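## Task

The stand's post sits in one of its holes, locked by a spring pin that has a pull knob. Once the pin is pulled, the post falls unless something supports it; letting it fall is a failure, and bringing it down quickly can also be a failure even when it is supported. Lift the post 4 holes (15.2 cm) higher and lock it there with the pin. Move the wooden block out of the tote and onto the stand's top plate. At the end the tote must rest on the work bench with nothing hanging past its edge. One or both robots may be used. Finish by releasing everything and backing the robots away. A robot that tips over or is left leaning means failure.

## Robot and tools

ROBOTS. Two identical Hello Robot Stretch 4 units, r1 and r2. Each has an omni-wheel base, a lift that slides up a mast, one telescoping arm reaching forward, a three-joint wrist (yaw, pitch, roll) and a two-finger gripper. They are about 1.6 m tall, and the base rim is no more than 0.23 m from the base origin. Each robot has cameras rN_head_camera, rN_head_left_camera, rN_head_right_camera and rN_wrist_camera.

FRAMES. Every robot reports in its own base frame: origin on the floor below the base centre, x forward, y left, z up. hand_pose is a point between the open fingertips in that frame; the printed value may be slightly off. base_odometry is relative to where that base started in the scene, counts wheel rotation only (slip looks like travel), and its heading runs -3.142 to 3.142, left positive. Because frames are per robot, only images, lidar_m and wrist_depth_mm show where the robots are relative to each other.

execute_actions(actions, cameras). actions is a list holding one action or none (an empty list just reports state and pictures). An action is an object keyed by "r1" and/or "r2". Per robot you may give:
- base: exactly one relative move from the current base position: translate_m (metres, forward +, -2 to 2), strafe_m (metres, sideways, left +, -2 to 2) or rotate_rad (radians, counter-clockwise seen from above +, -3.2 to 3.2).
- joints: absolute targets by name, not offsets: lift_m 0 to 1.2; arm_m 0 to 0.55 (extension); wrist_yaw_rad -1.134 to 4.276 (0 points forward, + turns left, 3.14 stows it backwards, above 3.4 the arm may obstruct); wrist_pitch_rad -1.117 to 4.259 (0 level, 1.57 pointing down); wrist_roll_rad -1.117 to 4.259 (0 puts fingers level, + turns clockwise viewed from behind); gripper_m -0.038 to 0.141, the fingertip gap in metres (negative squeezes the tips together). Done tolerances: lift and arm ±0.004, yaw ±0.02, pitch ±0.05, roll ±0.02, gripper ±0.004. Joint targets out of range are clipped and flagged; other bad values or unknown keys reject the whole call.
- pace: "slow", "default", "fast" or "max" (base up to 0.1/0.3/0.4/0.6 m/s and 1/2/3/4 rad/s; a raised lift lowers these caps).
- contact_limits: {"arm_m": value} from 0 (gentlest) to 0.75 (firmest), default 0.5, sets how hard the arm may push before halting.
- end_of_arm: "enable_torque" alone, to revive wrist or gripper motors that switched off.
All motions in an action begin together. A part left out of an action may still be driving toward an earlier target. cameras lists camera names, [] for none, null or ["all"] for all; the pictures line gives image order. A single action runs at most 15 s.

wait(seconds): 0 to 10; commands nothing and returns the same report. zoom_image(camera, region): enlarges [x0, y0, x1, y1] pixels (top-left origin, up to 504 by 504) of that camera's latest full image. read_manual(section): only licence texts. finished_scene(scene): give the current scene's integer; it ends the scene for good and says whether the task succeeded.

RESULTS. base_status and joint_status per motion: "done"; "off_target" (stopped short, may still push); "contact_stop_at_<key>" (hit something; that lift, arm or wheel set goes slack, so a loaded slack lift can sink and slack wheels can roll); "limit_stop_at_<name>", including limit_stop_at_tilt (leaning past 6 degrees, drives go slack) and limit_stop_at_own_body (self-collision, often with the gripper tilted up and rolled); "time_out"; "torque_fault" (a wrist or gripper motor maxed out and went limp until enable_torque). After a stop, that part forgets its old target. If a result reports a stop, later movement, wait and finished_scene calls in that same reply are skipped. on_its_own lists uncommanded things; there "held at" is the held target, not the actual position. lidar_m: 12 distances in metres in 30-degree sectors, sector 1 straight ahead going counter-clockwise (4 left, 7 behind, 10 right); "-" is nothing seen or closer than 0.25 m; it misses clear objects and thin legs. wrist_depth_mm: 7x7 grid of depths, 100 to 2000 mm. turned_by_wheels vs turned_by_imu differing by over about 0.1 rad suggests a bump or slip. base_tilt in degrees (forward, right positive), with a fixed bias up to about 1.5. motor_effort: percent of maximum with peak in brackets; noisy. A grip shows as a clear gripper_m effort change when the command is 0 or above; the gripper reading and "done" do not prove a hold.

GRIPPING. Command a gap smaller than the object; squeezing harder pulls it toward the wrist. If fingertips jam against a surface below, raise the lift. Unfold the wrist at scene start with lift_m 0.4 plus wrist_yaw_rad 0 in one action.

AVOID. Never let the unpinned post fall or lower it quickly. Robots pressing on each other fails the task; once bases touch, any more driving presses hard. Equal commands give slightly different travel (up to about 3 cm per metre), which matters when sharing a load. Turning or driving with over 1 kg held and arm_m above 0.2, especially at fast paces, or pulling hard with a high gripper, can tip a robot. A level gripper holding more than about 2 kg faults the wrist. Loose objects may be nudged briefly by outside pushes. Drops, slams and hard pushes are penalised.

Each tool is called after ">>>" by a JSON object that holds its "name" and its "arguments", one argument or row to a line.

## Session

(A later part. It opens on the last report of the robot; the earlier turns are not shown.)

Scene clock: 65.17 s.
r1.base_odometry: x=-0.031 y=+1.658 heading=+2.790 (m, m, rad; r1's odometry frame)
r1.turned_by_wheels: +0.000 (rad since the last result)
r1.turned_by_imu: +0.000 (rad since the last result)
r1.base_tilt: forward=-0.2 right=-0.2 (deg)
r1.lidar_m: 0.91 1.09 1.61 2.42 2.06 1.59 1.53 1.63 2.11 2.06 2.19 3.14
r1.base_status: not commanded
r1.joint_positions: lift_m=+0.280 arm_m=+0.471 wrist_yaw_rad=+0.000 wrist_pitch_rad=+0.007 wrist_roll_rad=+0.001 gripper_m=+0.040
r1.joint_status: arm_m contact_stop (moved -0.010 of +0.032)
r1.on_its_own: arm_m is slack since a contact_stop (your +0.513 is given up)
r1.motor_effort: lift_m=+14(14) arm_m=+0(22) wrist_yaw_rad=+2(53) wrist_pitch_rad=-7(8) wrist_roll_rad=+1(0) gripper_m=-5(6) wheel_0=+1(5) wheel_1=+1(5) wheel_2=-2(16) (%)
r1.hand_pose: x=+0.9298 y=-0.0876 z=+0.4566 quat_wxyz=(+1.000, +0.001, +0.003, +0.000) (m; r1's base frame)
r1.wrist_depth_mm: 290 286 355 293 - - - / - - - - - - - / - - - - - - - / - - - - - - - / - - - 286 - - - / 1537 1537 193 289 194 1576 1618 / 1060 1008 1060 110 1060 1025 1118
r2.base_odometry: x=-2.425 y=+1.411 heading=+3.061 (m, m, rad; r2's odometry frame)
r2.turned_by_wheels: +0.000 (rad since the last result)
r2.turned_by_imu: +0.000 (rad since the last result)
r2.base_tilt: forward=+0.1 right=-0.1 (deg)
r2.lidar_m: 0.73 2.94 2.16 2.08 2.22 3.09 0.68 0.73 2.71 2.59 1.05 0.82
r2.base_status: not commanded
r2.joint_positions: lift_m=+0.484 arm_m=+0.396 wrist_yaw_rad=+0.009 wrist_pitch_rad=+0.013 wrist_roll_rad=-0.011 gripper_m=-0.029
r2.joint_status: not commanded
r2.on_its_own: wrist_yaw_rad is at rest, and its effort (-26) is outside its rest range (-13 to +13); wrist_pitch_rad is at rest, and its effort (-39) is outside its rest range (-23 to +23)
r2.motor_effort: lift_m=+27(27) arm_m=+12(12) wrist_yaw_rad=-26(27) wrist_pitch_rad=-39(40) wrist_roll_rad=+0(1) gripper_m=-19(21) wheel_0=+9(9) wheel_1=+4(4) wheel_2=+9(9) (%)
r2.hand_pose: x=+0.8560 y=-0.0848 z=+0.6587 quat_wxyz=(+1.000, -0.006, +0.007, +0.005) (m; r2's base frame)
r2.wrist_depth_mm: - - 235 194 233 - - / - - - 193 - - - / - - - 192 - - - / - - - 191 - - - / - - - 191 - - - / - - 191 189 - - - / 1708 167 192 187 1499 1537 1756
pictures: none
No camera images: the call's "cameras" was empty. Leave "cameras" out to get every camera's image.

Fingers were stuck on the knob face; now open.

>>> {"name": "execute_actions", "arguments": {
  "actions": [
    {"r1":{"joints":{"arm_m":0.513}},"r2":{"joints":{"arm_m":0.393},"pace":"slow"}}
  ],
  "cameras": []
}}

>>> {"name": "execute_actions", "arguments": {
  "actions": [
    {"r1":{"joints":{"gripper_m":-0.035}}}
  ],
  "cameras": ["r2_wrist_camera","r1_wrist_camera","r2_head_right_camera"]
}}

>>> {"name": "zoom_image", "arguments": {
  "camera": "r2_head_right_camera",
  "region": [170,310,270,400]
}}

Scene clock: 66.37 s.
r1.base_odometry: x=-0.031 y=+1.658 heading=+2.790 (m, m, rad; r1's odometry frame)
r1.turned_by_wheels: +0.000 (rad since the last result)
r1.turned_by_imu: +0.000 (rad since the last result)
r1.base_tilt: forward=-0.2 right=-0.3 (deg)
r1.lidar_m: 0.91 1.09 1.61 2.43 2.04 1.58 1.52 1.64 2.11 2.04 2.19 3.18
r1.base_status: not commanded
r1.joint_positions: lift_m=+0.280 arm_m=+0.512 wrist_yaw_rad=+0.000 wrist_pitch_rad=+0.007 wrist_roll_rad=+0.001 gripper_m=+0.040
r1.joint_status: all done
r1.motor_effort: lift_m=+14(14) arm_m=+6(6) wrist_yaw_rad=+1(2) wrist_pitch_rad=-7(7) wrist_roll_rad=+2(1) gripper_m=-4(2) wheel_0=+1(1) wheel_1=+1(1) wheel_2=-2(2) (%)
r1.hand_pose: x=+0.9713 y=-0.0875 z=+0.4566 quat_wxyz=(+1.000, +0.001, +0.003, +0.000) (m; r1's base frame)
r1.wrist_depth_mm: 250 267 330 252 - - - / - - - 251 - - - / - - - 252 - - - / - - - 253 - - - / - - - 246 - - - / 1537 1576 193 245 194 1576 1618 / 1060 991 1078 110 1098 1042 1098
r2.base_odometry: x=-2.425 y=+1.411 heading=+3.061 (m, m, rad; r2's odometry frame)
r2.turned_by_wheels: +0.000 (rad since the last result)
r2.turned_by_imu: +0.000 (rad since the last result)
r2.base_tilt: forward=+0.1 right=-0.1 (deg)
r2.lidar_m: 0.73 2.92 2.17 2.07 2.18 3.05 0.71 0.74 2.66 2.60 1.07 0.81
r2.base_status: not commanded
r2.joint_positions: lift_m=+0.484 arm_m=+0.394 wrist_yaw_rad=+0.011 wrist_pitch_rad=+0.013 wrist_roll_rad=-0.011 gripper_m=-0.029
r2.joint_status: all done
r2.on_its_own: wrist_yaw_rad is at rest, and its effort (-33) is outside its rest range (-13 to +13); wrist_pitch_rad is at rest, and its effort (-39) is outside its rest range (-23 to +23)
r2.motor_effort: lift_m=+27(26) arm_m=-7(12) wrist_yaw_rad=-33(33) wrist_pitch_rad=-39(39) wrist_roll_rad=+1(1) gripper_m=-25(23) wheel_0=+10(10) wheel_1=+4(4) wheel_2=+9(9) (%)
r2.hand_pose: x=+0.8546 y=-0.0842 z=+0.6587 quat_wxyz=(+1.000, -0.006, +0.007, +0.006) (m; r2's base frame)
r2.wrist_depth_mm: - - 235 195 234 - - / - - - 193 - - - / - - - 193 - - - / - - - 192 - - - / - - - 191 - - - / - - 195 190 - - - / 1661 165 820 189 1499 1537 1708
pictures: none
No camera images: the call's "cameras" was empty. Leave "cameras" out to get every camera's image.

Scene clock: 67.83 s.
r1.base_odometry: x=-0.031 y=+1.658 heading=+2.790 (m, m, rad; r1's odometry frame)
r1.turned_by_wheels: +0.000 (rad since the last result)
r1.turned_by_imu: +0.000 (rad since the last result)
r1.base_tilt: forward=-0.1 right=-0.2 (deg)
r1.lidar_m: 0.91 1.11 1.61 2.45 2.08 1.57 1.53 1.65 2.10 2.05 2.18 3.16
r1.base_status: not commanded
r1.joint_positions: lift_m=+0.280 arm_m=+0.513 wrist_yaw_rad=+0.009 wrist_pitch_rad=+0.008 wrist_roll_rad=+0.001 gripper_m=-0.034
r1.joint_status: all done
r1.on_its_own: wrist_yaw_rad is at rest, and its effort (-24) is outside its rest range (-13 to +13)
r1.motor_effort: lift_m=+14(14) arm_m=-2(6) wrist_yaw_rad=-24(24) wrist_pitch_rad=-10(10) wrist_roll_rad=+1(1) gripper_m=-31(28) wheel_0=-2(2) wheel_1=-2(2) wheel_2=+6(6) (%)
r1.hand_pose: x=+0.9735 y=-0.0849 z=+0.4563 quat_wxyz=(+1.000, +0.001, +0.004, +0.004) (m; r1's base frame)
r1.wrist_depth_mm: 248 264 327 289 - - - / - - - - - - - / - - - 250 - - - / - - - 250 - - - / - - - 242 - - - / 1499 1537 182 206 182 1618 1618 / 1042 946 1060 110 1078 976 1118
r2.base_odometry: x=-2.425 y=+1.411 heading=+3.061 (m, m, rad; r2's odometry frame)
r2.turned_by_wheels: +0.000 (rad since the last result)
r2.turned_by_imu: +0.000 (rad since the last result)
r2.base_tilt: forward=+0.1 right=+0.0 (deg)
r2.lidar_m: 0.70 2.96 2.14 2.07 2.22 3.09 0.70 0.73 2.66 2.60 1.01 0.81
r2.base_status: not commanded
r2.joint_positions: lift_m=+0.484 arm_m=+0.394 wrist_yaw_rad=+0.011 wrist_pitch_rad=+0.014 wrist_roll_rad=-0.011 gripper_m=-0.029
r2.joint_status: not commanded
r2.on_its_own: wrist_yaw_rad is at rest, and its effort (-33) is outside its rest range (-13 to +13); wrist_pitch_rad is at rest, and its effort (-40) is outside its rest range (-23 to +23)
r2.motor_effort: lift_m=+27(27) arm_m=-7(7) wrist_yaw_rad=-33(33) wrist_pitch_rad=-40(39) wrist_roll_rad=+0(1) gripper_m=-23(22) wheel_0=+9(10) wheel_1=+4(4) wheel_2=+9(9) (%)
r2.hand_pose: x=+0.8546 y=-0.0842 z=+0.6587 quat_wxyz=(+1.000, -0.006, +0.007, +0.006) (m; r2's base frame)
r2.wrist_depth_mm: - - 236 195 233 - - / - - - 194 - - - / - - - 193 - - - / - - - 192 - - - / - - - 190 - - - / - - 195 191 - - - / 1661 165 809 189 1430 1537 1708
pictures: r1_wrist_camera, r2_head_right_camera, r2_wrist_camera
Images, in order (width x height): r1_wrist_camera 616x392, r2_head_right_camera 420x672, r2_wrist_camera 616x392.

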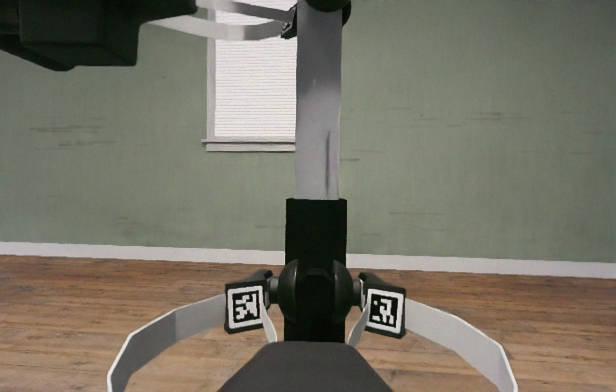

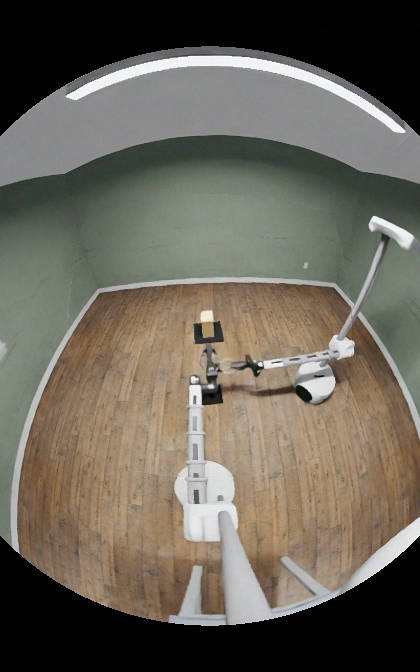

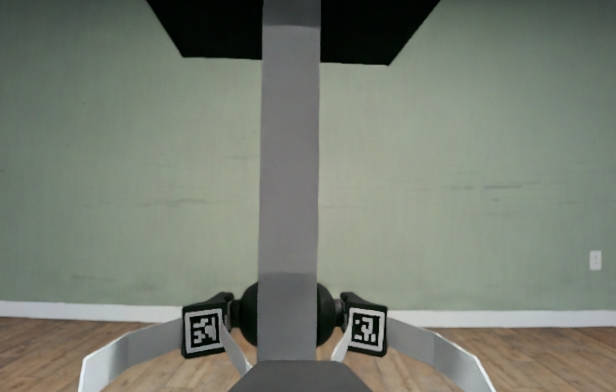

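Region (170, 310, 270, 400) of r2_head_right_camera's 420x672 image, scaled by 5.040, with more detail than that image has; it fills the top 454 rows of this view, and the rest is white.

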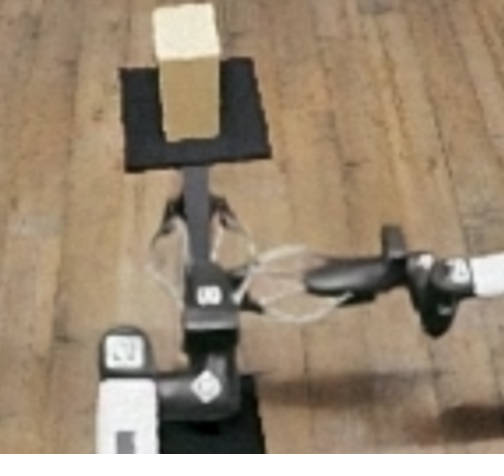

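>>> {"name": "execute_actions", "arguments": {
  "actions": [
    {"r2":{"joints":{"lift_m":0.49},"pace":"slow"}}
  ],
  "cameras": []
}}

>>> {"name": "execute_actions", "arguments": {
  "actions": [
    {"r1":{"joints":{"arm_m":0.506},"pace":"slow"}}
  ],
  "cameras": ["r1_wrist_camera"]
}}

Scene clock: 68.57 s.
r1.base_odometry: x=-0.031 y=+1.658 heading=+2.790 (m, m, rad; r1's odometry frame)
r1.turned_by_wheels: +0.000 (rad since the last result)
r1.turned_by_imu: +0.000 (rad since the last result)
r1.base_tilt: forward=-0.2 right=-0.2 (deg)
r1.lidar_m: 0.92 1.09 1.59 2.42 2.07 1.58 1.54 1.64 2.12 2.05 2.19 3.15
r1.base_status: not commanded
r1.joint_positions: lift_m=+0.280 arm_m=+0.513 wrist_yaw_rad=+0.009 wrist_pitch_rad=+0.008 wrist_roll_rad=+0.001 gripper_m=-0.034
r1.joint_status: not commanded
r1.on_its_own: wrist_yaw_rad is at rest, and its effort (-24) is outside its rest range (-13 to +13)
r1.motor_effort: lift_m=+14(14) arm_m=-2(2) wrist_yaw_rad=-24(24) wrist_pitch_rad=-10(10) wrist_roll_rad=+0(1) gripper_m=-27(30) wheel_0=-2(2) wheel_1=-2(2) wheel_2=+6(6) (%)
r1.hand_pose: x=+0.9735 y=-0.0849 z=+0.4563 quat_wxyz=(+1.000, +0.001, +0.004, +0.004) (m; r1's base frame)
r1.wrist_depth_mm: 249 266 - 289 - - - / - - - - - - - / - - - 250 - - - / - - - 250 - - - / - - - 242 - - - / 1499 1576 182 206 183 1576 1661 / 1060 946 1078 110 1098 960 1118
r2.base_odometry: x=-2.425 y=+1.411 heading=+3.061 (m, m, rad; r2's odometry frame)
r2.turned_by_wheels: +0.000 (rad since the last result)
r2.turned_by_imu: +0.000 (rad since the last result)
r2.base_tilt: forward=+0.0 right=+0.0 (deg)
r2.lidar_m: 0.71 2.92 2.15 2.08 2.21 3.10 0.72 0.72 2.71 2.60 1.07 0.79
r2.base_status: not commanded
r2.joint_positions: lift_m=+0.489 arm_m=+0.394 wrist_yaw_rad=+0.012 wrist_pitch_rad=+0.016 wrist_roll_rad=-0.011 gripper_m=-0.029
r2.joint_status: all done
r2.on_its_own: wrist_yaw_rad is at rest, and its effort (-34) is outside its rest range (-13 to +13); wrist_pitch_rad is at rest, and its effort (-46) is outside its rest range (-23 to +23)
r2.motor_effort: lift_m=+29(28) arm_m=-7(7) wrist_yaw_rad=-34(34) wrist_pitch_rad=-46(49) wrist_roll_rad=+1(1) gripper_m=-25(25) wheel_0=+10(10) wheel_1=+4(4) wheel_2=+9(9) (%)
r2.hand_pose: x=+0.8546 y=-0.0841 z=+0.6629 quat_wxyz=(+1.000, -0.006, +0.008, +0.006) (m; r2's base frame)
r2.wrist_depth_mm: - - 235 194 233 - - / - - - 193 - - - / - - - 193 - - - / - - - 192 - - - / - - - 191 - - - / - - 196 190 - - - / 1661 165 820 189 1430 1576 1756
pictures: none
No camera images: the call's "cameras" was empty. Leave "cameras" out to get every camera's image.

Scene clock: 69.37 s.
r1.base_odometry: x=-0.031 y=+1.658 heading=+2.790 (m, m, rad; r1's odometry frame)
r1.turned_by_wheels: +0.000 (rad since the last result)
r1.turned_by_imu: +0.000 (rad since the last result)
r1.base_tilt: forward=-0.2 right=-0.2 (deg)
r1.lidar_m: 0.92 1.11 1.61 2.42 2.05 1.58 1.54 1.64 2.11 2.06 2.18 3.14
r1.base_status: not commanded
r1.joint_positions: lift_m=+0.280 arm_m=+0.508 wrist_yaw_rad=+0.009 wrist_pitch_rad=+0.008 wrist_roll_rad=+0.001 gripper_m=-0.034
r1.joint_status: all done
r1.on_its_own: wrist_yaw_rad is at rest, and its effort (-24) is outside its rest range (-13 to +13)
r1.motor_effort: lift_m=+14(14) arm_m=-14(14) wrist_yaw_rad=-24(27) wrist_pitch_rad=-10(10) wrist_roll_rad=+1(1) gripper_m=-29(29) wheel_0=-3(3) wheel_1=-2(2) wheel_2=+7(7) (%)
r1.hand_pose: x=+0.9686 y=-0.0849 z=+0.4563 quat_wxyz=(+1.000, +0.001, +0.004, +0.004) (m; r1's base frame)
r1.wrist_depth_mm: 254 265 - 294 - - - / - - - - - - - / - - - - - - - / - - - 255 - - - / - - - 248 - - - / 1499 1499 182 207 183 1576 1618 / 1042 946 1060 110 1078 976 1098
r2.base_odometry: x=-2.425 y=+1.411 heading=+3.061 (m, m, rad; r2's odometry frame)
r2.turned_by_wheels: +0.000 (rad since the last result)
r2.turned_by_imu: +0.000 (rad since the last result)
r2.base_tilt: forward=+0.1 right=+0.0 (deg)
r2.lidar_m: 0.72 2.95 2.16 2.06 2.20 3.11 0.71 0.74 2.67 2.59 1.05 0.81
r2.base_status: not commanded
r2.joint_positions: lift_m=+0.489 arm_m=+0.394 wrist_yaw_rad=+0.012 wrist_pitch_rad=+0.016 wrist_roll_rad=-0.011 gripper_m=-0.029
r2.joint_status: not commanded
r2.on_its_own: wrist_yaw_rad is at rest, and its effort (-34) is outside its rest range (-13 to +13); wrist_pitch_rad is at rest, and its effort (-46) is outside its rest range (-23 to +23)
r2.motor_effort: lift_m=+28(29) arm_m=-7(7) wrist_yaw_rad=-34(34) wrist_pitch_rad=-46(46) wrist_roll_rad=+1(0) gripper_m=-24(23) wheel_0=+10(10) wheel_1=+4(4) wheel_2=+9(9) (%)
r2.hand_pose: x=+0.8546 y=-0.0841 z=+0.6629 quat_wxyz=(+1.000, -0.006, +0.008, +0.006) (m; r2's base frame)
r2.wrist_depth_mm: - - 235 194 233 - - / - - - 193 - - - / - - - 193 - - - / - - - 192 - - - / - - - 191 - - - / - - 196 191 - - - / 1708 165 820 189 1464 1537 1708
pictures: r1_wrist_camera
Images, in order (width x height): r1_wrist_camera 616x392.

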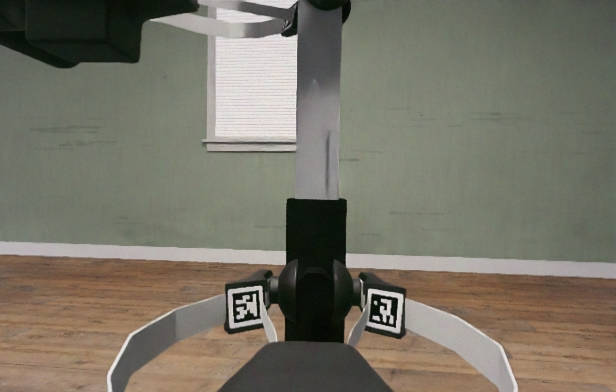

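The post may already be free. Test.

>>> {"name": "execute_actions", "arguments": {
  "actions": [
    {"r2":{"joints":{"lift_m":0.505},"pace":"slow"}}
  ],
  "cameras": ["r2_wrist_camera"]
}}

Scene clock: 70.33 s.
r1.base_odometry: x=-0.031 y=+1.658 heading=+2.790 (m, m, rad; r1's odometry frame)
r1.turned_by_wheels: +0.000 (rad since the last result)
r1.turned_by_imu: +0.000 (rad since the last result)
r1.base_tilt: forward=-0.2 right=-0.2 (deg)
r1.lidar_m: 0.90 1.10 1.60 2.43 2.04 1.58 1.53 1.64 2.10 2.05 2.17 3.19
r1.base_status: not commanded
r1.joint_positions: lift_m=+0.280 arm_m=+0.508 wrist_yaw_rad=+0.009 wrist_pitch_rad=+0.008 wrist_roll_rad=+0.001 gripper_m=-0.034
r1.joint_status: not commanded
r1.on_its_own: wrist_yaw_rad is at rest, and its effort (-24) is outside its rest range (-13 to +13)
r1.motor_effort: lift_m=+14(14) arm_m=-14(14) wrist_yaw_rad=-24(24) wrist_pitch_rad=-10(10) wrist_roll_rad=+1(0) gripper_m=-27(28) wheel_0=-3(3) wheel_1=-2(2) wheel_2=+7(7) (%)
r1.hand_pose: x=+0.9686 y=-0.0849 z=+0.4563 quat_wxyz=(+1.000, +0.001, +0.004, +0.004) (m; r1's base frame)
r1.wrist_depth_mm: 286 - - 309 - - - / - - - - - - - / - - - - - - - / - - - 254 - - - / - - - 247 - - - / 1499 1499 181 208 183 1576 1618 / 1042 946 1060 110 1078 976 1098
r2.base_odometry: x=-2.425 y=+1.411 heading=+3.061 (m, m, rad; r2's odometry frame)
r2.turned_by_wheels: +0.000 (rad since the last result)
r2.turned_by_imu: +0.000 (rad since the last result)
r2.base_tilt: forward=+0.1 right=-0.1 (deg)
r2.lidar_m: 0.71 2.91 2.16 2.07 2.22 3.09 0.71 0.76 2.71 2.59 1.05 0.81
r2.base_status: not commanded
r2.joint_positions: lift_m=+0.504 arm_m=+0.394 wrist_yaw_rad=+0.012 wrist_pitch_rad=+0.016 wrist_roll_rad=-0.011 gripper_m=-0.029
r2.joint_status: all done
r2.on_its_own: wrist_yaw_rad is at rest, and its effort (-34) is outside its rest range (-13 to +13); wrist_pitch_rad is at rest, and its effort (-48) is outside its rest range (-23 to +23)
r2.motor_effort: lift_m=+29(30) arm_m=-7(7) wrist_yaw_rad=-34(34) wrist_pitch_rad=-48(49) wrist_roll_rad=+0(1) gripper_m=-25(24) wheel_0=+10(10) wheel_1=+4(4) wheel_2=+9(9) (%)
r2.hand_pose: x=+0.8546 y=-0.0841 z=+0.6777 quat_wxyz=(+1.000, -0.006, +0.008, +0.006) (m; r2's base frame)
r2.wrist_depth_mm: - - 236 194 233 - - / - - - 193 - - - / - - - 192 - - - / - - - 192 - - - / - - - 191 - - - / - - 196 191 - - - / 1661 165 831 189 1464 1576 1756
pictures: r2_wrist_camera
Images, in order (width x height): r2_wrist_camera 616x392.

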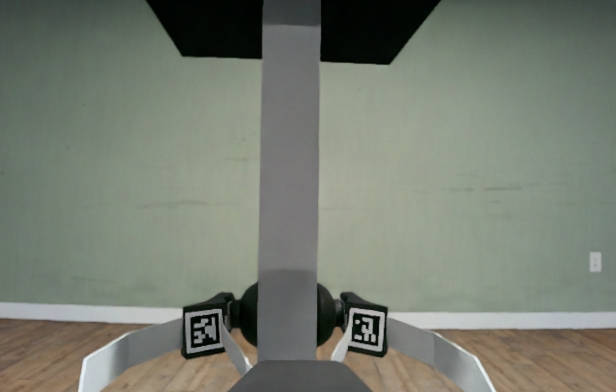

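>>> {"name": "execute_actions", "arguments": {
  "actions": [
    {"r2":{"joints":{"lift_m":0.626},"pace":"slow"}}
  ],
  "cameras": []
}}

>>> {"name": "execute_actions", "arguments": {
  "actions": [
    {"r1":{"joints":{"gripper_m":0.045}}}
  ],
  "cameras": ["r1_wrist_camera"]
}}

>>> {"name": "execute_actions", "arguments": {
  "actions": [
    {"r2":{"joints":{"lift_m":0.637},"pace":"slow"}}
  ],
  "cameras": []
}}

>>> {"name": "execute_actions", "arguments": {
  "actions": [
    {"r2":{"joints":{"lift_m":0.643},"pace":"slow"}}
  ],
  "cameras": ["r1_wrist_camera","r2_wrist_camera"]
}}

Scene clock: 72.43 s.
r1.base_odometry: x=-0.031 y=+1.658 heading=+2.790 (m, m, rad; r1's odometry frame)
r1.turned_by_wheels: +0.000 (rad since the last result)
r1.turned_by_imu: +0.000 (rad since the last result)
r1.base_tilt: forward=-0.2 right=-0.3 (deg)
r1.lidar_m: 0.91 1.10 1.61 2.44 2.04 1.57 1.54 1.65 2.11 2.04 2.20 3.18
r1.base_status: not commanded
r1.joint_positions: lift_m=+0.280 arm_m=+0.508 wrist_yaw_rad=+0.009 wrist_pitch_rad=+0.008 wrist_roll_rad=+0.001 gripper_m=-0.034
r1.joint_status: not commanded
r1.on_its_own: wrist_yaw_rad is at rest, and its effort (-25) is outside its rest range (-13 to +13)
r1.motor_effort: lift_m=+14(14) arm_m=-14(14) wrist_yaw_rad=-25(24) wrist_pitch_rad=-10(10) wrist_roll_rad=+1(0) gripper_m=-28(31) wheel_0=-3(3) wheel_1=-2(2) wheel_2=+7(7) (%)
r1.hand_pose: x=+0.9686 y=-0.0849 z=+0.4563 quat_wxyz=(+1.000, +0.001, +0.004, +0.004) (m; r1's base frame)
r1.wrist_depth_mm: - - - - - - - / - - - - - - - / - - - - - - - / - - - 255 - - - / - - - 248 - - - / 1499 1576 181 208 183 1618 1576 / 1060 931 1078 110 1078 976 1098
r2.base_odometry: x=-2.425 y=+1.411 heading=+3.061 (m, m, rad; r2's odometry frame)
r2.turned_by_wheels: +0.000 (rad since the last result)
r2.turned_by_imu: +0.000 (rad since the last result)
r2.base_tilt: forward=-0.1 right=-0.1 (deg)
r2.lidar_m: 0.70 2.92 2.13 2.06 2.21 3.08 0.71 0.74 2.68 2.61 1.05 0.81
r2.base_status: not commanded
r2.joint_positions: lift_m=+0.625 arm_m=+0.394 wrist_yaw_rad=+0.012 wrist_pitch_rad=+0.017 wrist_roll_rad=-0.011 gripper_m=-0.029
r2.joint_status: all done
r2.on_its_own: wrist_yaw_rad is at rest, and its effort (-35) is outside its rest range (-13 to +13); wrist_pitch_rad is at rest, and its effort (-47) is outside its rest range (-23 to +23)
r2.motor_effort: lift_m=+29(30) arm_m=-7(7) wrist_yaw_rad=-35(34) wrist_pitch_rad=-47(49) wrist_roll_rad=+1(1) gripper_m=-24(27) wheel_0=+10(10) wheel_1=+4(4) wheel_2=+9(9) (%)
r2.hand_pose: x=+0.8546 y=-0.0841 z=+0.7987 quat_wxyz=(+1.000, -0.006, +0.008, +0.006) (m; r2's base frame)
r2.wrist_depth_mm: - - 235 193 233 - - / - - - 193 - - - / - - - 193 - - - / - - - 192 - - - / - - - 191 - - - / - - 196 190 - - - / - 165 946 189 1756 1863 -
pictures: none
No camera images: the call's "cameras" was empty. Leave "cameras" out to get every camera's image.

Scene clock: 73.93 s.
r1.base_odometry: x=-0.031 y=+1.658 heading=+2.790 (m, m, rad; r1's odometry frame)
r1.turned_by_wheels: +0.000 (rad since the last result)
r1.turned_by_imu: +0.000 (rad since the last result)
r1.base_tilt: forward=-0.2 right=-0.2 (deg)
r1.lidar_m: 0.90 1.08 1.60 2.43 2.07 1.58 1.54 1.66 2.10 2.03 2.17 3.15
r1.base_status: not commanded
r1.joint_positions: lift_m=+0.280 arm_m=+0.507 wrist_yaw_rad=+0.000 wrist_pitch_rad=+0.007 wrist_roll_rad=+0.001 gripper_m=+0.045
r1.joint_status: all done
r1.motor_effort: lift_m=+14(14) arm_m=-3(14) wrist_yaw_rad=+0(25) wrist_pitch_rad=-7(10) wrist_roll_rad=+1(1) gripper_m=-4(28) wheel_0=+0(3) wheel_1=+1(2) wheel_2=-2(7) (%)
r1.hand_pose: x=+0.9660 y=-0.0873 z=+0.4566 quat_wxyz=(+1.000, +0.001, +0.003, +0.000) (m; r1's base frame)
r1.wrist_depth_mm: - - - 256 - - - / - - - 256 - - - / - - - 258 - - - / - - - 259 - - - / - - - 251 - - - / 1499 1537 196 251 193 1576 1618 / 1060 991 1060 110 1078 1008 1118
r2.base_odometry: x=-2.425 y=+1.411 heading=+3.061 (m, m, rad; r2's odometry frame)
r2.turned_by_wheels: +0.000 (rad since the last result)
r2.turned_by_imu: +0.000 (rad since the last result)
r2.base_tilt: forward=+0.0 right=-0.1 (deg)
r2.lidar_m: 0.72 2.93 2.13 2.07 2.21 3.11 0.70 0.73 2.68 2.61 1.05 0.81
r2.base_status: not commanded
r2.joint_positions: lift_m=+0.625 arm_m=+0.394 wrist_yaw_rad=+0.011 wrist_pitch_rad=+0.017 wrist_roll_rad=-0.011 gripper_m=-0.029
r2.joint_status: not commanded
r2.on_its_own: wrist_yaw_rad is at rest, and its effort (-34) is outside its rest range (-13 to +13); wrist_pitch_rad is at rest, and its effort (-48) is outside its rest range (-23 to +23)
r2.motor_effort: lift_m=+29(29) arm_m=-7(8) wrist_yaw_rad=-34(35) wrist_pitch_rad=-48(48) wrist_roll_rad=+1(1) gripper_m=-23(22) wheel_0=+9(9) wheel_1=+4(4) wheel_2=+9(9) (%)
r2.hand_pose: x=+0.8546 y=-0.0841 z=+0.7987 quat_wxyz=(+1.000, -0.006, +0.008, +0.006) (m; r2's base frame)
r2.wrist_depth_mm: - - 236 193 233 - - / - - - 193 - - - / - - - 193 - - - / - - - 192 - - - / - - - 191 - - - / - - 196 190 - - - / - 165 946 189 1756 1863 -
pictures: r1_wrist_camera
Images, in order (width x height): r1_wrist_camera 616x392.

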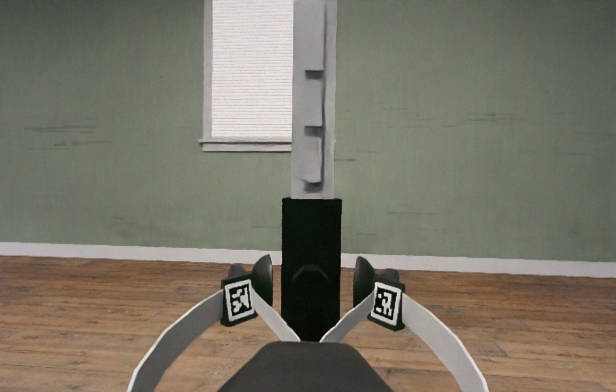

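Scene clock: 74.70 s.
r1.base_odometry: x=-0.031 y=+1.658 heading=+2.790 (m, m, rad; r1's odometry frame)
r1.turned_by_wheels: +0.000 (rad since the last result)
r1.turned_by_imu: +0.000 (rad since the last result)
r1.base_tilt: forward=-0.2 right=-0.3 (deg)
r1.lidar_m: 0.91 1.09 1.60 2.41 2.06 1.56 1.54 1.65 2.09 2.05 2.18 3.17
r1.base_status: not commanded
r1.joint_positions: lift_m=+0.280 arm_m=+0.507 wrist_yaw_rad=+0.000 wrist_pitch_rad=+0.007 wrist_roll_rad=+0.001 gripper_m=+0.045
r1.joint_status: not commanded
r1.motor_effort: lift_m=+14(14) arm_m=-3(3) wrist_yaw_rad=+0(0) wrist_pitch_rad=-6(7) wrist_roll_rad=+0(1) gripper_m=-5(3) wheel_0=+0(1) wheel_1=+1(1) wheel_2=-2(1) (%)
r1.hand_pose: x=+0.9660 y=-0.0873 z=+0.4566 quat_wxyz=(+1.000, +0.001, +0.003, +0.000) (m; r1's base frame)
r1.wrist_depth_mm: - - - 256 - - - / - - - 257 - - - / - - - 256 - - - / - - - 258 - - - / - - - 251 - - - / 1464 1499 196 251 193 1576 1618 / 1042 991 1078 110 1078 1025 1118
r2.base_odometry: x=-2.425 y=+1.411 heading=+3.061 (m, m, rad; r2's odometry frame)
r2.turned_by_wheels: +0.000 (rad since the last result)
r2.turned_by_imu: +0.000 (rad since the last result)
r2.base_tilt: forward=+0.1 right=-0.1 (deg)
r2.lidar_m: 0.72 2.92 2.16 2.05 2.20 3.09 0.69 0.74 2.67 2.59 1.02 0.81
r2.base_status: not commanded
r2.joint_positions: lift_m=+0.636 arm_m=+0.394 wrist_yaw_rad=+0.012 wrist_pitch_rad=+0.023 wrist_roll_rad=-0.012 gripper_m=-0.029
r2.joint_status: all done
r2.on_its_own: wrist_yaw_rad is at rest, and its effort (-34) is outside its rest range (-13 to +13); wrist_pitch_rad is at rest, and its effort (-66) is outside its rest range (-23 to +23)
r2.motor_effort: lift_m=+31(32) arm_m=-7(7) wrist_yaw_rad=-34(34) wrist_pitch_rad=-66(71) wrist_roll_rad=+2(1) gripper_m=-24(26) wheel_0=+10(10) wheel_1=+4(4) wheel_2=+9(9) (%)
r2.hand_pose: x=+0.8546 y=-0.0840 z=+0.8077 quat_wxyz=(+1.000, -0.006, +0.011, +0.006) (m; r2's base frame)
r2.wrist_depth_mm: - - 235 192 232 - - / - - - 192 - - - / - - - 191 - - - / - - - 191 - - - / - - - 191 - - - / - - 197 190 - - - / 1921 164 1661 190 1708 1808 -
pictures: none
No camera images: the call's "cameras" was empty. Leave "cameras" out to get every camera's image.

Scene clock: 75.33 s.
r1.base_odometry: x=-0.031 y=+1.658 heading=+2.790 (m, m, rad; r1's odometry frame)
r1.turned_by_wheels: +0.000 (rad since the last result)
r1.turned_by_imu: +0.000 (rad since the last result)
r1.base_tilt: forward=-0.2 right=-0.2 (deg)
r1.lidar_m: 0.90 1.10 1.59 2.41 2.06 1.59 1.54 1.66 2.09 2.05 2.18 3.17
r1.base_status: not commanded
r1.joint_positions: lift_m=+0.280 arm_m=+0.507 wrist_yaw_rad=+0.000 wrist_pitch_rad=+0.007 wrist_roll_rad=+0.001 gripper_m=+0.045
r1.joint_status: not commanded
r1.motor_effort: lift_m=+14(14) arm_m=-4(3) wrist_yaw_rad=+0(0) wrist_pitch_rad=-7(7) wrist_roll_rad=+1(0) gripper_m=-5(5) wheel_0=+0(0) wheel_1=+1(1) wheel_2=-2(1) (%)
r1.hand_pose: x=+0.9660 y=-0.0873 z=+0.4566 quat_wxyz=(+1.000, +0.001, +0.003, +0.000) (m; r1's base frame)
r1.wrist_depth_mm: - - - 256 - - - / - - - 256 - - - / - - - 257 - - - / - - - 259 - - - / - - - 250 - - - / 1499 1537 196 252 193 1618 1661 / 1060 991 1078 110 1060 1008 1098
r2.base_odometry: x=-2.425 y=+1.411 heading=+3.061 (m, m, rad; r2's odometry frame)
r2.turned_by_wheels: +0.000 (rad since the last result)
r2.turned_by_imu: +0.000 (rad since the last result)
r2.base_tilt: forward=+0.0 right=+0.0 (deg)
r2.lidar_m: 0.72 2.94 2.17 2.07 2.22 3.10 0.71 0.73 2.69 2.59 1.04 0.82
r2.base_status: not commanded
r2.joint_positions: lift_m=+0.642 arm_m=+0.394 wrist_yaw_rad=+0.012 wrist_pitch_rad=+0.023 wrist_roll_rad=-0.012 gripper_m=-0.029
r2.joint_status: all done
r2.on_its_own: wrist_yaw_rad is at rest, and its effort (-35) is outside its rest range (-13 to +13); wrist_pitch_rad is at rest, and its effort (-66) is outside its rest range (-23 to +23)
r2.motor_effort: lift_m=+31(32) arm_m=-7(7) wrist_yaw_rad=-35(35) wrist_pitch_rad=-66(71) wrist_roll_rad=+2(2) gripper_m=-25(26) wheel_0=+10(10) wheel_1=+4(4) wheel_2=+9(9) (%)
r2.hand_pose: x=+0.8546 y=-0.0840 z=+0.8137 quat_wxyz=(+1.000, -0.006, +0.011, +0.006) (m; r2's base frame)
r2.wrist_depth_mm: - - 236 192 232 - - / - - - 191 - - - / - - - 191 - - - / - - - 191 - - - / - - - 191 - - - / - - 198 190 - - - / - 164 1708 189 1708 1808 -
pictures: r1_wrist_camera, r2_wrist_camera
Images, in order (width x height): r1_wrist_camera 616x392, r2_wrist_camera 616x392.

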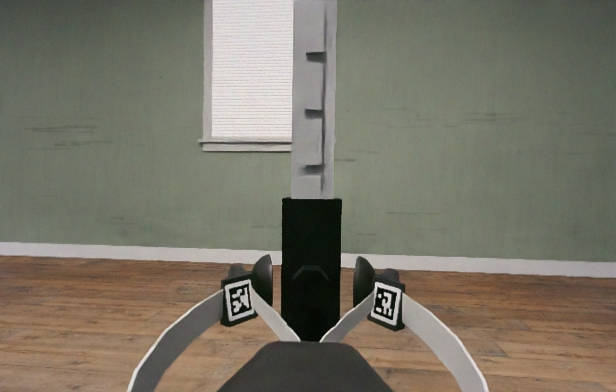

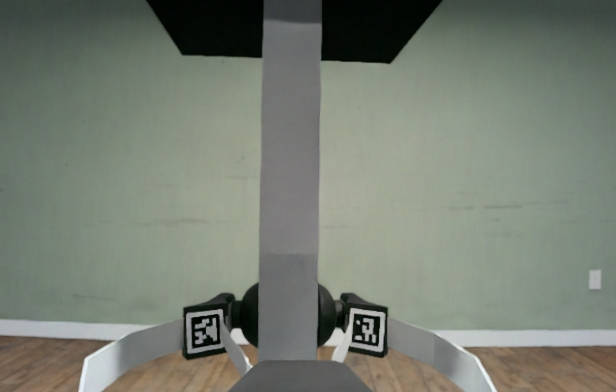

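Still sliding with friction; a bit more.

>>> {"name": "execute_actions", "arguments": {
  "actions": [
    {"r2":{"joints":{"lift_m":0.647},"pace":"slow"}}
  ],
  "cameras": ["r1_wrist_camera"]
}}

Scene clock: 76.00 s.
r1.base_odometry: x=-0.031 y=+1.658 heading=+2.790 (m, m, rad; r1's odometry frame)
r1.turned_by_wheels: +0.000 (rad since the last result)
r1.turned_by_imu: +0.000 (rad since the last result)
r1.base_tilt: forward=-0.2 right=-0.3 (deg)
r1.lidar_m: 0.91 1.11 1.60 2.43 2.04 1.57 1.52 1.68 2.10 2.04 2.18 3.15
r1.base_status: not commanded
r1.joint_positions: lift_m=+0.280 arm_m=+0.507 wrist_yaw_rad=+0.000 wrist_pitch_rad=+0.007 wrist_roll_rad=+0.001 gripper_m=+0.045
r1.joint_status: not commanded
r1.motor_effort: lift_m=+14(14) arm_m=-4(4) wrist_yaw_rad=+0(0) wrist_pitch_rad=-7(7) wrist_roll_rad=+1(0) gripper_m=-3(3) wheel_0=+0(0) wheel_1=+1(1) wheel_2=-2(2) (%)
r1.hand_pose: x=+0.9660 y=-0.0873 z=+0.4566 quat_wxyz=(+1.000, +0.001, +0.003, +0.000) (m; r1's base frame)
r1.wrist_depth_mm: - - - 256 - - - / - - - 257 - - - / - - - 257 - - - / - - - 258 - - - / - - - 252 - - - / 1537 1537 195 251 193 1661 1618 / 1042 991 1060 110 1078 1042 1078
r2.base_odometry: x=-2.425 y=+1.411 heading=+3.061 (m, m, rad; r2's odometry frame)
r2.turned_by_wheels: +0.000 (rad since the last result)
r2.turned_by_imu: +0.000 (rad since the last result)
r2.base_tilt: forward=+0.0 right=+0.0 (deg)
r2.lidar_m: 0.72 2.92 2.15 2.05 2.21 3.10 0.72 0.76 2.68 2.60 1.05 0.79
r2.base_status: not commanded
r2.joint_positions: lift_m=+0.646 arm_m=+0.394 wrist_yaw_rad=+0.012 wrist_pitch_rad=+0.022 wrist_roll_rad=-0.012 gripper_m=-0.029
r2.joint_status: all done
r2.on_its_own: wrist_yaw_rad is at rest, and its effort (-35) is outside its rest range (-13 to +13); wrist_pitch_rad is at rest, and its effort (-66) is outside its rest range (-23 to +23)
r2.motor_effort: lift_m=+30(31) arm_m=-7(7) wrist_yaw_rad=-35(34) wrist_pitch_rad=-66(71) wrist_roll_rad=+2(2) gripper_m=-25(26) wheel_0=+10(9) wheel_1=+4(4) wheel_2=+9(9) (%)
r2.hand_pose: x=+0.8546 y=-0.0840 z=+0.8178 quat_wxyz=(+1.000, -0.006, +0.011, +0.006) (m; r2's base frame)
r2.wrist_depth_mm: - - 236 193 232 - - / - - - 192 - - - / - - - 191 - - - / - - - 191 - - - / - - - 191 - - - / - - 198 191 - - - / - 164 1756 189 1756 1863 -
pictures: r1_wrist_camera
Images, in order (width x height): r1_wrist_camera 616x392.

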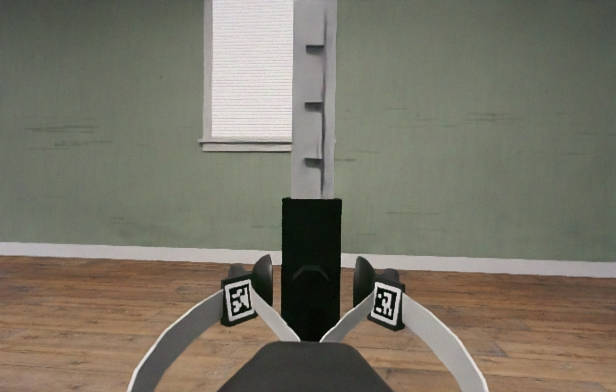

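>>> {"name": "execute_actions", "arguments": {
  "actions": [
    {"r1":{"joints":{"arm_m":0.4}},"r2":{"joints":{"lift_m":0.633},"pace":"slow"}}
  ],
  "cameras": ["r1_wrist_camera","r2_head_right_camera"]
}}

>>> {"name": "zoom_image", "arguments": {
  "camera": "r2_head_right_camera",
  "region": [170,310,270,400]
}}

Scene clock: 77.50 s.
r1.base_odometry: x=-0.031 y=+1.658 heading=+2.790 (m, m, rad; r1's odometry frame)
r1.turned_by_wheels: +0.000 (rad since the last result)
r1.turned_by_imu: +0.000 (rad since the last result)
r1.base_tilt: forward=-0.2 right=-0.2 (deg)
r1.lidar_m: 0.91 1.09 1.59 2.43 2.04 1.58 1.53 1.65 2.09 2.05 2.18 3.17
r1.base_status: not commanded
r1.joint_positions: lift_m=+0.280 arm_m=+0.401 wrist_yaw_rad=+0.000 wrist_pitch_rad=+0.007 wrist_roll_rad=+0.001 gripper_m=+0.045
r1.joint_status: all done
r1.motor_effort: lift_m=+14(14) arm_m=-6(8) wrist_yaw_rad=+1(0) wrist_pitch_rad=-7(7) wrist_roll_rad=+1(1) gripper_m=-3(3) wheel_0=+0(1) wheel_1=+1(1) wheel_2=-2(2) (%)
r1.hand_pose: x=+0.8605 y=-0.0874 z=+0.4565 quat_wxyz=(+1.000, +0.001, +0.003, +0.000) (m; r1's base frame)
r1.wrist_depth_mm: - - - - - - - / - - - - - - - / - - - - - - - / - - - - - - - / - - - 357 - - - / 1499 1537 196 353 193 1618 1576 / 1060 991 1060 110 1078 1025 1098
r2.base_odometry: x=-2.425 y=+1.411 heading=+3.061 (m, m, rad; r2's odometry frame)
r2.turned_by_wheels: +0.000 (rad since the last result)
r2.turned_by_imu: +0.000 (rad since the last result)
r2.base_tilt: forward=+0.0 right=+0.0 (deg)
r2.lidar_m: 0.72 2.91 2.16 2.06 2.22 3.05 0.69 0.75 2.70 2.59 1.06 0.80
r2.base_status: not commanded
r2.joint_positions: lift_m=+0.633 arm_m=+0.394 wrist_yaw_rad=+0.011 wrist_pitch_rad=+0.008 wrist_roll_rad=-0.012 gripper_m=-0.029
r2.joint_status: all done
r2.on_its_own: wrist_yaw_rad is at rest, and its effort (-33) is outside its rest range (-13 to +13)
r2.motor_effort: lift_m=+16(30) arm_m=-7(7) wrist_yaw_rad=-33(34) wrist_pitch_rad=-22(66) wrist_roll_rad=+1(2) gripper_m=-22(24) wheel_0=+10(10) wheel_1=+4(4) wheel_2=+9(9) (%)
r2.hand_pose: x=+0.8545 y=-0.0843 z=+0.8093 quat_wxyz=(+1.000, -0.006, +0.004, +0.006) (m; r2's base frame)
r2.wrist_depth_mm: - - 236 196 234 - - / - - - 195 - - - / - - - 194 - - - / - - - 193 - - - / - - - 191 - - - / - - 195 190 - - - / - 165 1756 189 1808 1983 -
pictures: r1_wrist_camera, r2_head_right_camera
Images, in order (width x height): r1_wrist_camera 616x392, r2_head_right_camera 420x672.

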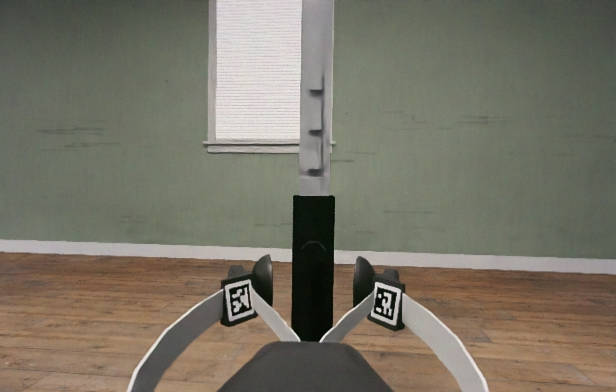

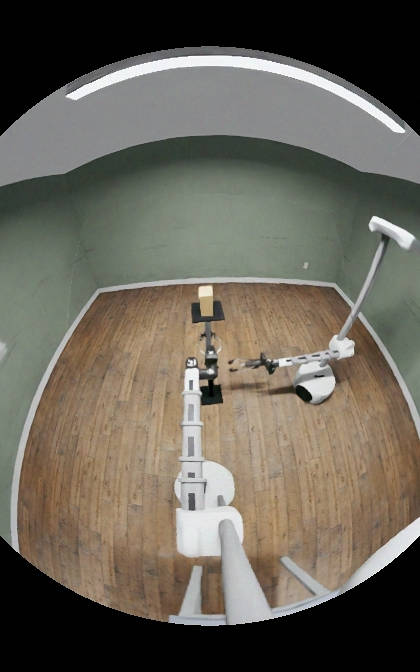

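Region (170, 310, 270, 400) of r2_head_right_camera's 420x672 image, scaled by 5.040, with more detail than that image has; it fills the top 454 rows of this view, and the rest is white.

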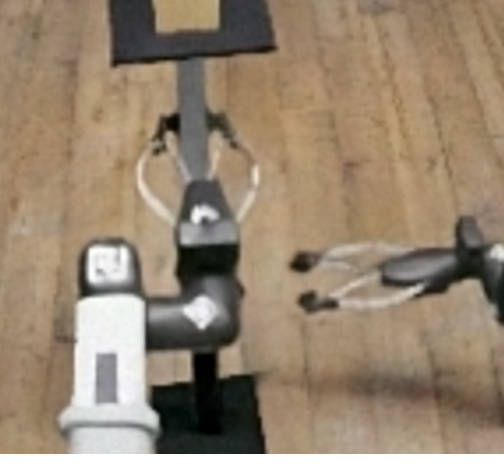

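Ambiguous; lower a bit more.

>>> {"name": "execute_actions", "arguments": {
  "actions": [
    {"r2":{"joints":{"lift_m":0.627},"pace":"slow"}}
  ],
  "cameras": ["r1_wrist_camera"]
}}

Scene clock: 78.23 s.
r1.base_odometry: x=-0.031 y=+1.658 heading=+2.790 (m, m, rad; r1's odometry frame)
r1.turned_by_wheels: +0.000 (rad since the last result)
r1.turned_by_imu: +0.000 (rad since the last result)
r1.base_tilt: forward=-0.2 right=-0.2 (deg)
r1.lidar_m: 0.92 1.08 1.59 2.41 2.03 1.57 1.55 1.65 2.11 2.04 2.18 3.15
r1.base_status: not commanded
r1.joint_positions: lift_m=+0.280 arm_m=+0.401 wrist_yaw_rad=+0.000 wrist_pitch_rad=+0.007 wrist_roll_rad=+0.001 gripper_m=+0.045
r1.joint_status: not commanded
r1.motor_effort: lift_m=+14(14) arm_m=-6(6) wrist_yaw_rad=+1(1) wrist_pitch_rad=-8(8) wrist_roll_rad=+2(1) gripper_m=-4(3) wheel_0=+0(0) wheel_1=+1(1) wheel_2=-1(2) (%)
r1.hand_pose: x=+0.8605 y=-0.0874 z=+0.4565 quat_wxyz=(+1.000, +0.001, +0.003, +0.000) (m; r1's base frame)
r1.wrist_depth_mm: - - - - - - - / - - - - - - - / - - - - - - - / - - - - - - - / - - - 357 - - - / 1537 1537 196 357 193 1661 1618 / 1042 991 1078 110 1098 1025 1098
r2.base_odometry: x=-2.425 y=+1.411 heading=+3.061 (m, m, rad; r2's odometry frame)
r2.turned_by_wheels: +0.000 (rad since the last result)
r2.turned_by_imu: +0.000 (rad since the last result)
r2.base_tilt: forward=+0.1 right=+0.0 (deg)
r2.lidar_m: 0.71 2.89 2.14 2.06 2.21 3.07 0.69 0.75 2.71 2.60 1.05 0.82
r2.base_status: not commanded
r2.joint_positions: lift_m=+0.627 arm_m=+0.394 wrist_yaw_rad=+0.011 wrist_pitch_rad=+0.008 wrist_roll_rad=-0.012 gripper_m=-0.029
r2.joint_status: all done
r2.on_its_own: wrist_yaw_rad is at rest, and its effort (-32) is outside its rest range (-13 to +13)
r2.motor_effort: lift_m=+16(17) arm_m=-7(7) wrist_yaw_rad=-32(32) wrist_pitch_rad=-23(22) wrist_roll_rad=+2(1) gripper_m=-24(25) wheel_0=+10(10) wheel_1=+4(4) wheel_2=+9(9) (%)
r2.hand_pose: x=+0.8545 y=-0.0843 z=+0.8033 quat_wxyz=(+1.000, -0.006, +0.004, +0.006) (m; r2's base frame)
r2.wrist_depth_mm: - - 236 196 234 - - / - - - 195 - - - / - - - 194 - - - / - - - 193 - - - / - - - 191 - - - / - - 195 190 - - - / - 165 1756 189 1808 1921 -
pictures: r1_wrist_camera
Images, in order (width x height): r1_wrist_camera 616x392.

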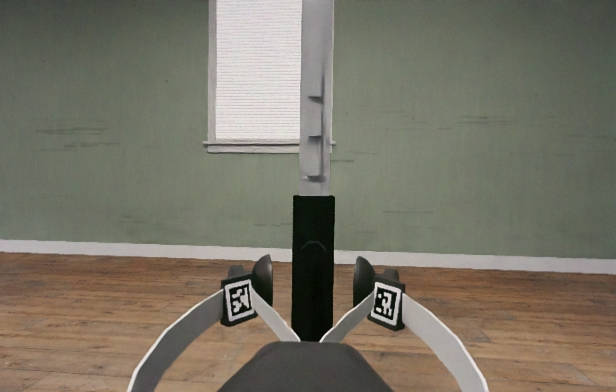

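Not locked. Go higher.

>>> {"name": "execute_actions", "arguments": {
  "actions": [
    {"r2":{"joints":{"lift_m":0.647},"pace":"slow"}}
  ],
  "cameras": []
}}

>>> {"name": "execute_actions", "arguments": {
  "actions": [
    {"r2":{"joints":{"lift_m":0.652},"pace":"slow"}}
  ],
  "cameras": ["r1_wrist_camera"]
}}

Scene clock: 79.30 s.
r1.base_odometry: x=-0.031 y=+1.658 heading=+2.790 (m, m, rad; r1's odometry frame)
r1.turned_by_wheels: +0.000 (rad since the last result)
r1.turned_by_imu: +0.000 (rad since the last result)
r1.base_tilt: forward=-0.2 right=-0.2 (deg)
r1.lidar_m: 0.92 1.11 1.59 2.81 2.08 1.59 1.53 1.65 2.10 2.04 2.18 3.15
r1.base_status: not commanded
r1.joint_positions: lift_m=+0.280 arm_m=+0.401 wrist_yaw_rad=+0.000 wrist_pitch_rad=+0.007 wrist_roll_rad=+0.001 gripper_m=+0.045
r1.joint_status: not commanded
r1.motor_effort: lift_m=+14(14) arm_m=-6(6) wrist_yaw_rad=+1(1) wrist_pitch_rad=-8(8) wrist_roll_rad=+0(1) gripper_m=-5(5) wheel_0=+0(0) wheel_1=+1(1) wheel_2=-1(2) (%)
r1.hand_pose: x=+0.8605 y=-0.0874 z=+0.4565 quat_wxyz=(+1.000, +0.001, +0.003, +0.000) (m; r1's base frame)
r1.wrist_depth_mm: - - - - - - - / - - - - - - - / - - - - - - - / - - - - - - - / - - - 355 - - - / 1537 1499 196 353 192 1618 1661 / 1060 991 1060 110 1078 1025 1098
r2.base_odometry: x=-2.425 y=+1.411 heading=+3.061 (m, m, rad; r2's odometry frame)
r2.turned_by_wheels: +0.000 (rad since the last result)
r2.turned_by_imu: +0.000 (rad since the last result)
r2.base_tilt: forward=+0.1 right=+0.0 (deg)
r2.lidar_m: 0.73 2.92 2.15 2.08 2.20 3.07 0.68 0.76 2.69 2.60 1.04 0.81
r2.base_status: not commanded
r2.joint_positions: lift_m=+0.646 arm_m=+0.394 wrist_yaw_rad=+0.012 wrist_pitch_rad=+0.023 wrist_roll_rad=-0.012 gripper_m=-0.029
r2.joint_status: all done
r2.on_its_own: wrist_yaw_rad is at rest, and its effort (-34) is outside its rest range (-13 to +13); wrist_pitch_rad is at rest, and its effort (-67) is outside its rest range (-23 to +23)
r2.motor_effort: lift_m=+31(33) arm_m=-7(7) wrist_yaw_rad=-34(35) wrist_pitch_rad=-67(70) wrist_roll_rad=+2(1) gripper_m=-23(27) wheel_0=+9(10) wheel_1=+4(4) wheel_2=+9(9) (%)
r2.hand_pose: x=+0.8545 y=-0.0840 z=+0.8176 quat_wxyz=(+1.000, -0.006, +0.011, +0.006) (m; r2's base frame)
r2.wrist_depth_mm: - - 235 192 233 - - / - - - 192 - - - / - - - 192 - - - / - - - 191 - - - / - - - 191 - - - / - - 197 190 - - - / - 164 1708 189 1708 1863 -
pictures: none
No camera images: the call's "cameras" was empty. Leave "cameras" out to get every camera's image.

Scene clock: 79.90 s.
r1.base_odometry: x=-0.031 y=+1.658 heading=+2.790 (m, m, rad; r1's odometry frame)
r1.turned_by_wheels: +0.000 (rad since the last result)
r1.turned_by_imu: +0.000 (rad since the last result)
r1.base_tilt: forward=-0.2 right=-0.2 (deg)
r1.lidar_m: 0.91 1.10 1.62 2.42 2.04 1.59 1.53 1.65 2.10 2.04 2.19 3.17
r1.base_status: not commanded
r1.joint_positions: lift_m=+0.280 arm_m=+0.401 wrist_yaw_rad=+0.000 wrist_pitch_rad=+0.007 wrist_roll_rad=+0.001 gripper_m=+0.045
r1.joint_status: not commanded
r1.motor_effort: lift_m=+14(14) arm_m=-6(6) wrist_yaw_rad=+1(0) wrist_pitch_rad=-7(8) wrist_roll_rad=+2(1) gripper_m=-5(3) wheel_0=+0(0) wheel_1=+1(1) wheel_2=-2(2) (%)
r1.hand_pose: x=+0.8605 y=-0.0874 z=+0.4565 quat_wxyz=(+1.000, +0.001, +0.003, +0.000) (m; r1's base frame)
r1.wrist_depth_mm: - - - - - - - / - - - - - - - / - - - - - - - / - - - - - - - / - - - 355 - - - / 1537 1499 196 355 193 1576 1618 / 1042 1008 1060 110 1098 1025 1098
r2.base_odometry: x=-2.425 y=+1.411 heading=+3.061 (m, m, rad; r2's odometry frame)
r2.turned_by_wheels: +0.000 (rad since the last result)
r2.turned_by_imu: +0.000 (rad since the last result)
r2.base_tilt: forward=+0.1 right=-0.1 (deg)
r2.lidar_m: 0.72 2.93 2.15 2.06 2.24 3.11 0.70 0.74 2.71 2.58 1.04 0.81
r2.base_status: not commanded
r2.joint_positions: lift_m=+0.651 arm_m=+0.394 wrist_yaw_rad=+0.012 wrist_pitch_rad=+0.025 wrist_roll_rad=-0.012 gripper_m=-0.029
r2.joint_status: all done
r2.on_its_own: wrist_yaw_rad is at rest, and its effort (-35) is outside its rest range (-13 to +13); wrist_pitch_rad is at rest, and its effort (-72) is outside its rest range (-23 to +23)
r2.motor_effort: lift_m=+32(32) arm_m=-7(7) wrist_yaw_rad=-35(36) wrist_pitch_rad=-72(70) wrist_roll_rad=+2(2) gripper_m=-24(26) wheel_0=+10(9) wheel_1=+4(4) wheel_2=+9(9) (%)
r2.hand_pose: x=+0.8545 y=-0.0839 z=+0.8221 quat_wxyz=(+1.000, -0.006, +0.012, +0.006) (m; r2's base frame)
r2.wrist_depth_mm: - - 235 191 232 - - / - - - 191 - - - / - - - 191 - - - / - - - 191 - - - / - - - 190 - - - / - - 197 190 - - - / - 164 1708 189 1708 1863 -
pictures: r1_wrist_camera
Images, in order (width x height): r1_wrist_camera 616x392.

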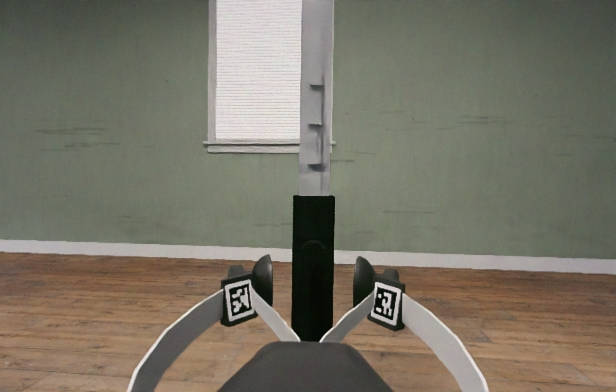

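>>> {"name": "execute_actions", "arguments": {
  "actions": [
    {"r2":{"joints":{"lift_m":0.636},"pace":"slow"}}
  ],
  "cameras": ["r1_wrist_camera"]
}}

Scene clock: 80.87 s.
r1.base_odometry: x=-0.031 y=+1.658 heading=+2.790 (m, m, rad; r1's odometry frame)
r1.turned_by_wheels: +0.000 (rad since the last result)
r1.turned_by_imu: +0.000 (rad since the last result)
r1.base_tilt: forward=-0.2 right=-0.2 (deg)
r1.lidar_m: 0.93 1.10 1.59 2.41 2.08 1.57 1.52 1.65 2.11 2.02 2.15 3.17
r1.base_status: not commanded
r1.joint_positions: lift_m=+0.280 arm_m=+0.401 wrist_yaw_rad=+0.000 wrist_pitch_rad=+0.007 wrist_roll_rad=+0.001 gripper_m=+0.045
r1.joint_status: not commanded
r1.motor_effort: lift_m=+14(14) arm_m=-6(6) wrist_yaw_rad=+1(1) wrist_pitch_rad=-8(7) wrist_roll_rad=+1(0) gripper_m=-3(3) wheel_0=+1(0) wheel_1=+1(1) wheel_2=-2(2) (%)
r1.hand_pose: x=+0.8605 y=-0.0874 z=+0.4565 quat_wxyz=(+1.000, +0.001, +0.003, +0.000) (m; r1's base frame)
r1.wrist_depth_mm: - - - - - - - / - - - - - - - / - - - - - - - / - - - - - - - / - - - 357 - - - / 1499 1499 196 357 193 1576 1661 / 1078 1008 1060 110 1078 1008 1098
r2.base_odometry: x=-2.425 y=+1.411 heading=+3.061 (m, m, rad; r2's odometry frame)
r2.turned_by_wheels: +0.000 (rad since the last result)
r2.turned_by_imu: +0.000 (rad since the last result)
r2.base_tilt: forward=+0.0 right=+0.0 (deg)
r2.lidar_m: 0.70 2.93 2.15 2.06 2.22 3.10 0.70 0.75 2.67 2.60 1.05 0.80
r2.base_status: not commanded
r2.joint_positions: lift_m=+0.636 arm_m=+0.394 wrist_yaw_rad=+0.011 wrist_pitch_rad=+0.008 wrist_roll_rad=-0.012 gripper_m=-0.029
r2.joint_status: all done
r2.on_its_own: wrist_yaw_rad is at rest, and its effort (-33) is outside its rest range (-13 to +13); wrist_pitch_rad is at rest, and its effort (-24) is outside its rest range (-23 to +23)
r2.motor_effort: lift_m=+17(32) arm_m=-7(7) wrist_yaw_rad=-33(36) wrist_pitch_rad=-24(71) wrist_roll_rad=+2(2) gripper_m=-23(24) wheel_0=+10(10) wheel_1=+4(4) wheel_2=+9(9) (%)
r2.hand_pose: x=+0.8545 y=-0.0842 z=+0.8121 quat_wxyz=(+1.000, -0.006, +0.004, +0.006) (m; r2's base frame)
r2.wrist_depth_mm: - - 236 196 234 - - / - - - 195 - - - / - - - 193 - - - / - - - 193 - - - / - - - 191 - - - / - - 194 190 - - - / - 165 1756 189 1808 1983 -
pictures: r1_wrist_camera
Images, in order (width x height): r1_wrist_camera 616x392.

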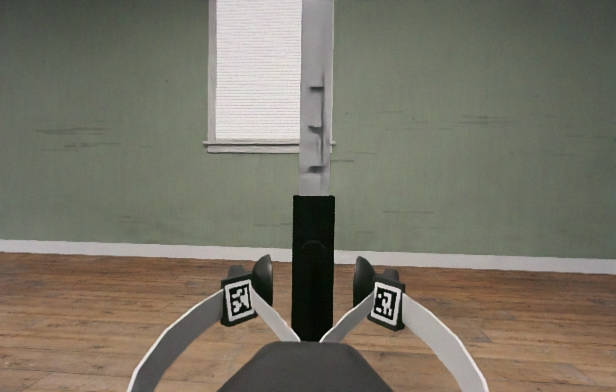

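>>> {"name": "execute_actions", "arguments": {
  "actions": [
    {"r2":{"joints":{"lift_m":0.631},"pace":"slow"}}
  ],
  "cameras": ["r1_wrist_camera"]
}}

Scene clock: 81.57 s.
r1.base_odometry: x=-0.031 y=+1.658 heading=+2.790 (m, m, rad; r1's odometry frame)
r1.turned_by_wheels: +0.000 (rad since the last result)
r1.turned_by_imu: +0.000 (rad since the last result)
r1.base_tilt: forward=-0.2 right=-0.2 (deg)
r1.lidar_m: 0.92 1.10 1.61 2.43 2.04 1.58 1.54 1.66 2.11 2.05 2.19 3.16
r1.base_status: not commanded
r1.joint_positions: lift_m=+0.280 arm_m=+0.401 wrist_yaw_rad=+0.000 wrist_pitch_rad=+0.007 wrist_roll_rad=+0.001 gripper_m=+0.045
r1.joint_status: not commanded
r1.motor_effort: lift_m=+14(14) arm_m=-6(6) wrist_yaw_rad=+1(1) wrist_pitch_rad=-7(8) wrist_roll_rad=+1(0) gripper_m=-5(3) wheel_0=+0(0) wheel_1=+1(1) wheel_2=-2(2) (%)
r1.hand_pose: x=+0.8605 y=-0.0874 z=+0.4565 quat_wxyz=(+1.000, +0.001, +0.003, +0.000) (m; r1's base frame)
r1.wrist_depth_mm: - - - - - - - / - - - - - - - / - - - - - - - / - - - - - - - / - - - 355 - - - / 1537 1537 196 357 192 1576 1618 / 1042 1008 1060 110 1078 1025 1098
r2.base_odometry: x=-2.425 y=+1.411 heading=+3.061 (m, m, rad; r2's odometry frame)
r2.turned_by_wheels: +0.000 (rad since the last result)
r2.turned_by_imu: +0.000 (rad since the last result)
r2.base_tilt: forward=+0.1 right=-0.1 (deg)
r2.lidar_m: 0.71 2.93 2.14 2.07 2.22 3.08 0.70 0.73 2.68 2.59 1.07 0.80
r2.base_status: not commanded
r2.joint_positions: lift_m=+0.631 arm_m=+0.394 wrist_yaw_rad=+0.011 wrist_pitch_rad=+0.002 wrist_roll_rad=-0.011 gripper_m=-0.029
r2.joint_status: all done
r2.on_its_own: wrist_yaw_rad is at rest, and its effort (-32) is outside its rest range (-13 to +13)
r2.motor_effort: lift_m=+14(16) arm_m=-7(7) wrist_yaw_rad=-32(33) wrist_pitch_rad=-5(23) wrist_roll_rad=+0(2) gripper_m=-26(25) wheel_0=+9(9) wheel_1=+4(4) wheel_2=+9(9) (%)
r2.hand_pose: x=+0.8545 y=-0.0843 z=+0.8092 quat_wxyz=(+1.000, -0.006, +0.001, +0.005) (m; r2's base frame)
r2.wrist_depth_mm: - - 236 197 234 - - / - - - 196 - - - / - - - 195 - - - / - - - 193 - - - / - - - 192 - - - / - - 194 190 - - - / - 165 1808 189 1863 1983 -
pictures: r1_wrist_camera
Images, in order (width x height): r1_wrist_camera 616x392.

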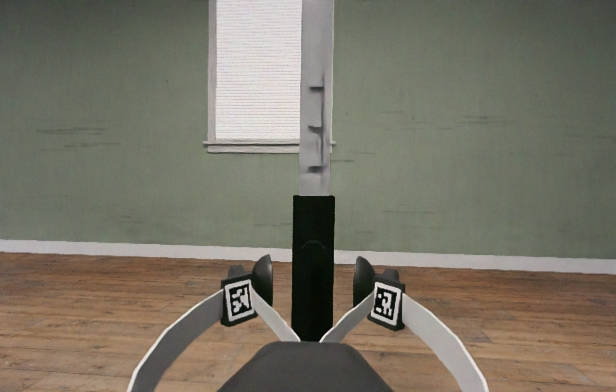

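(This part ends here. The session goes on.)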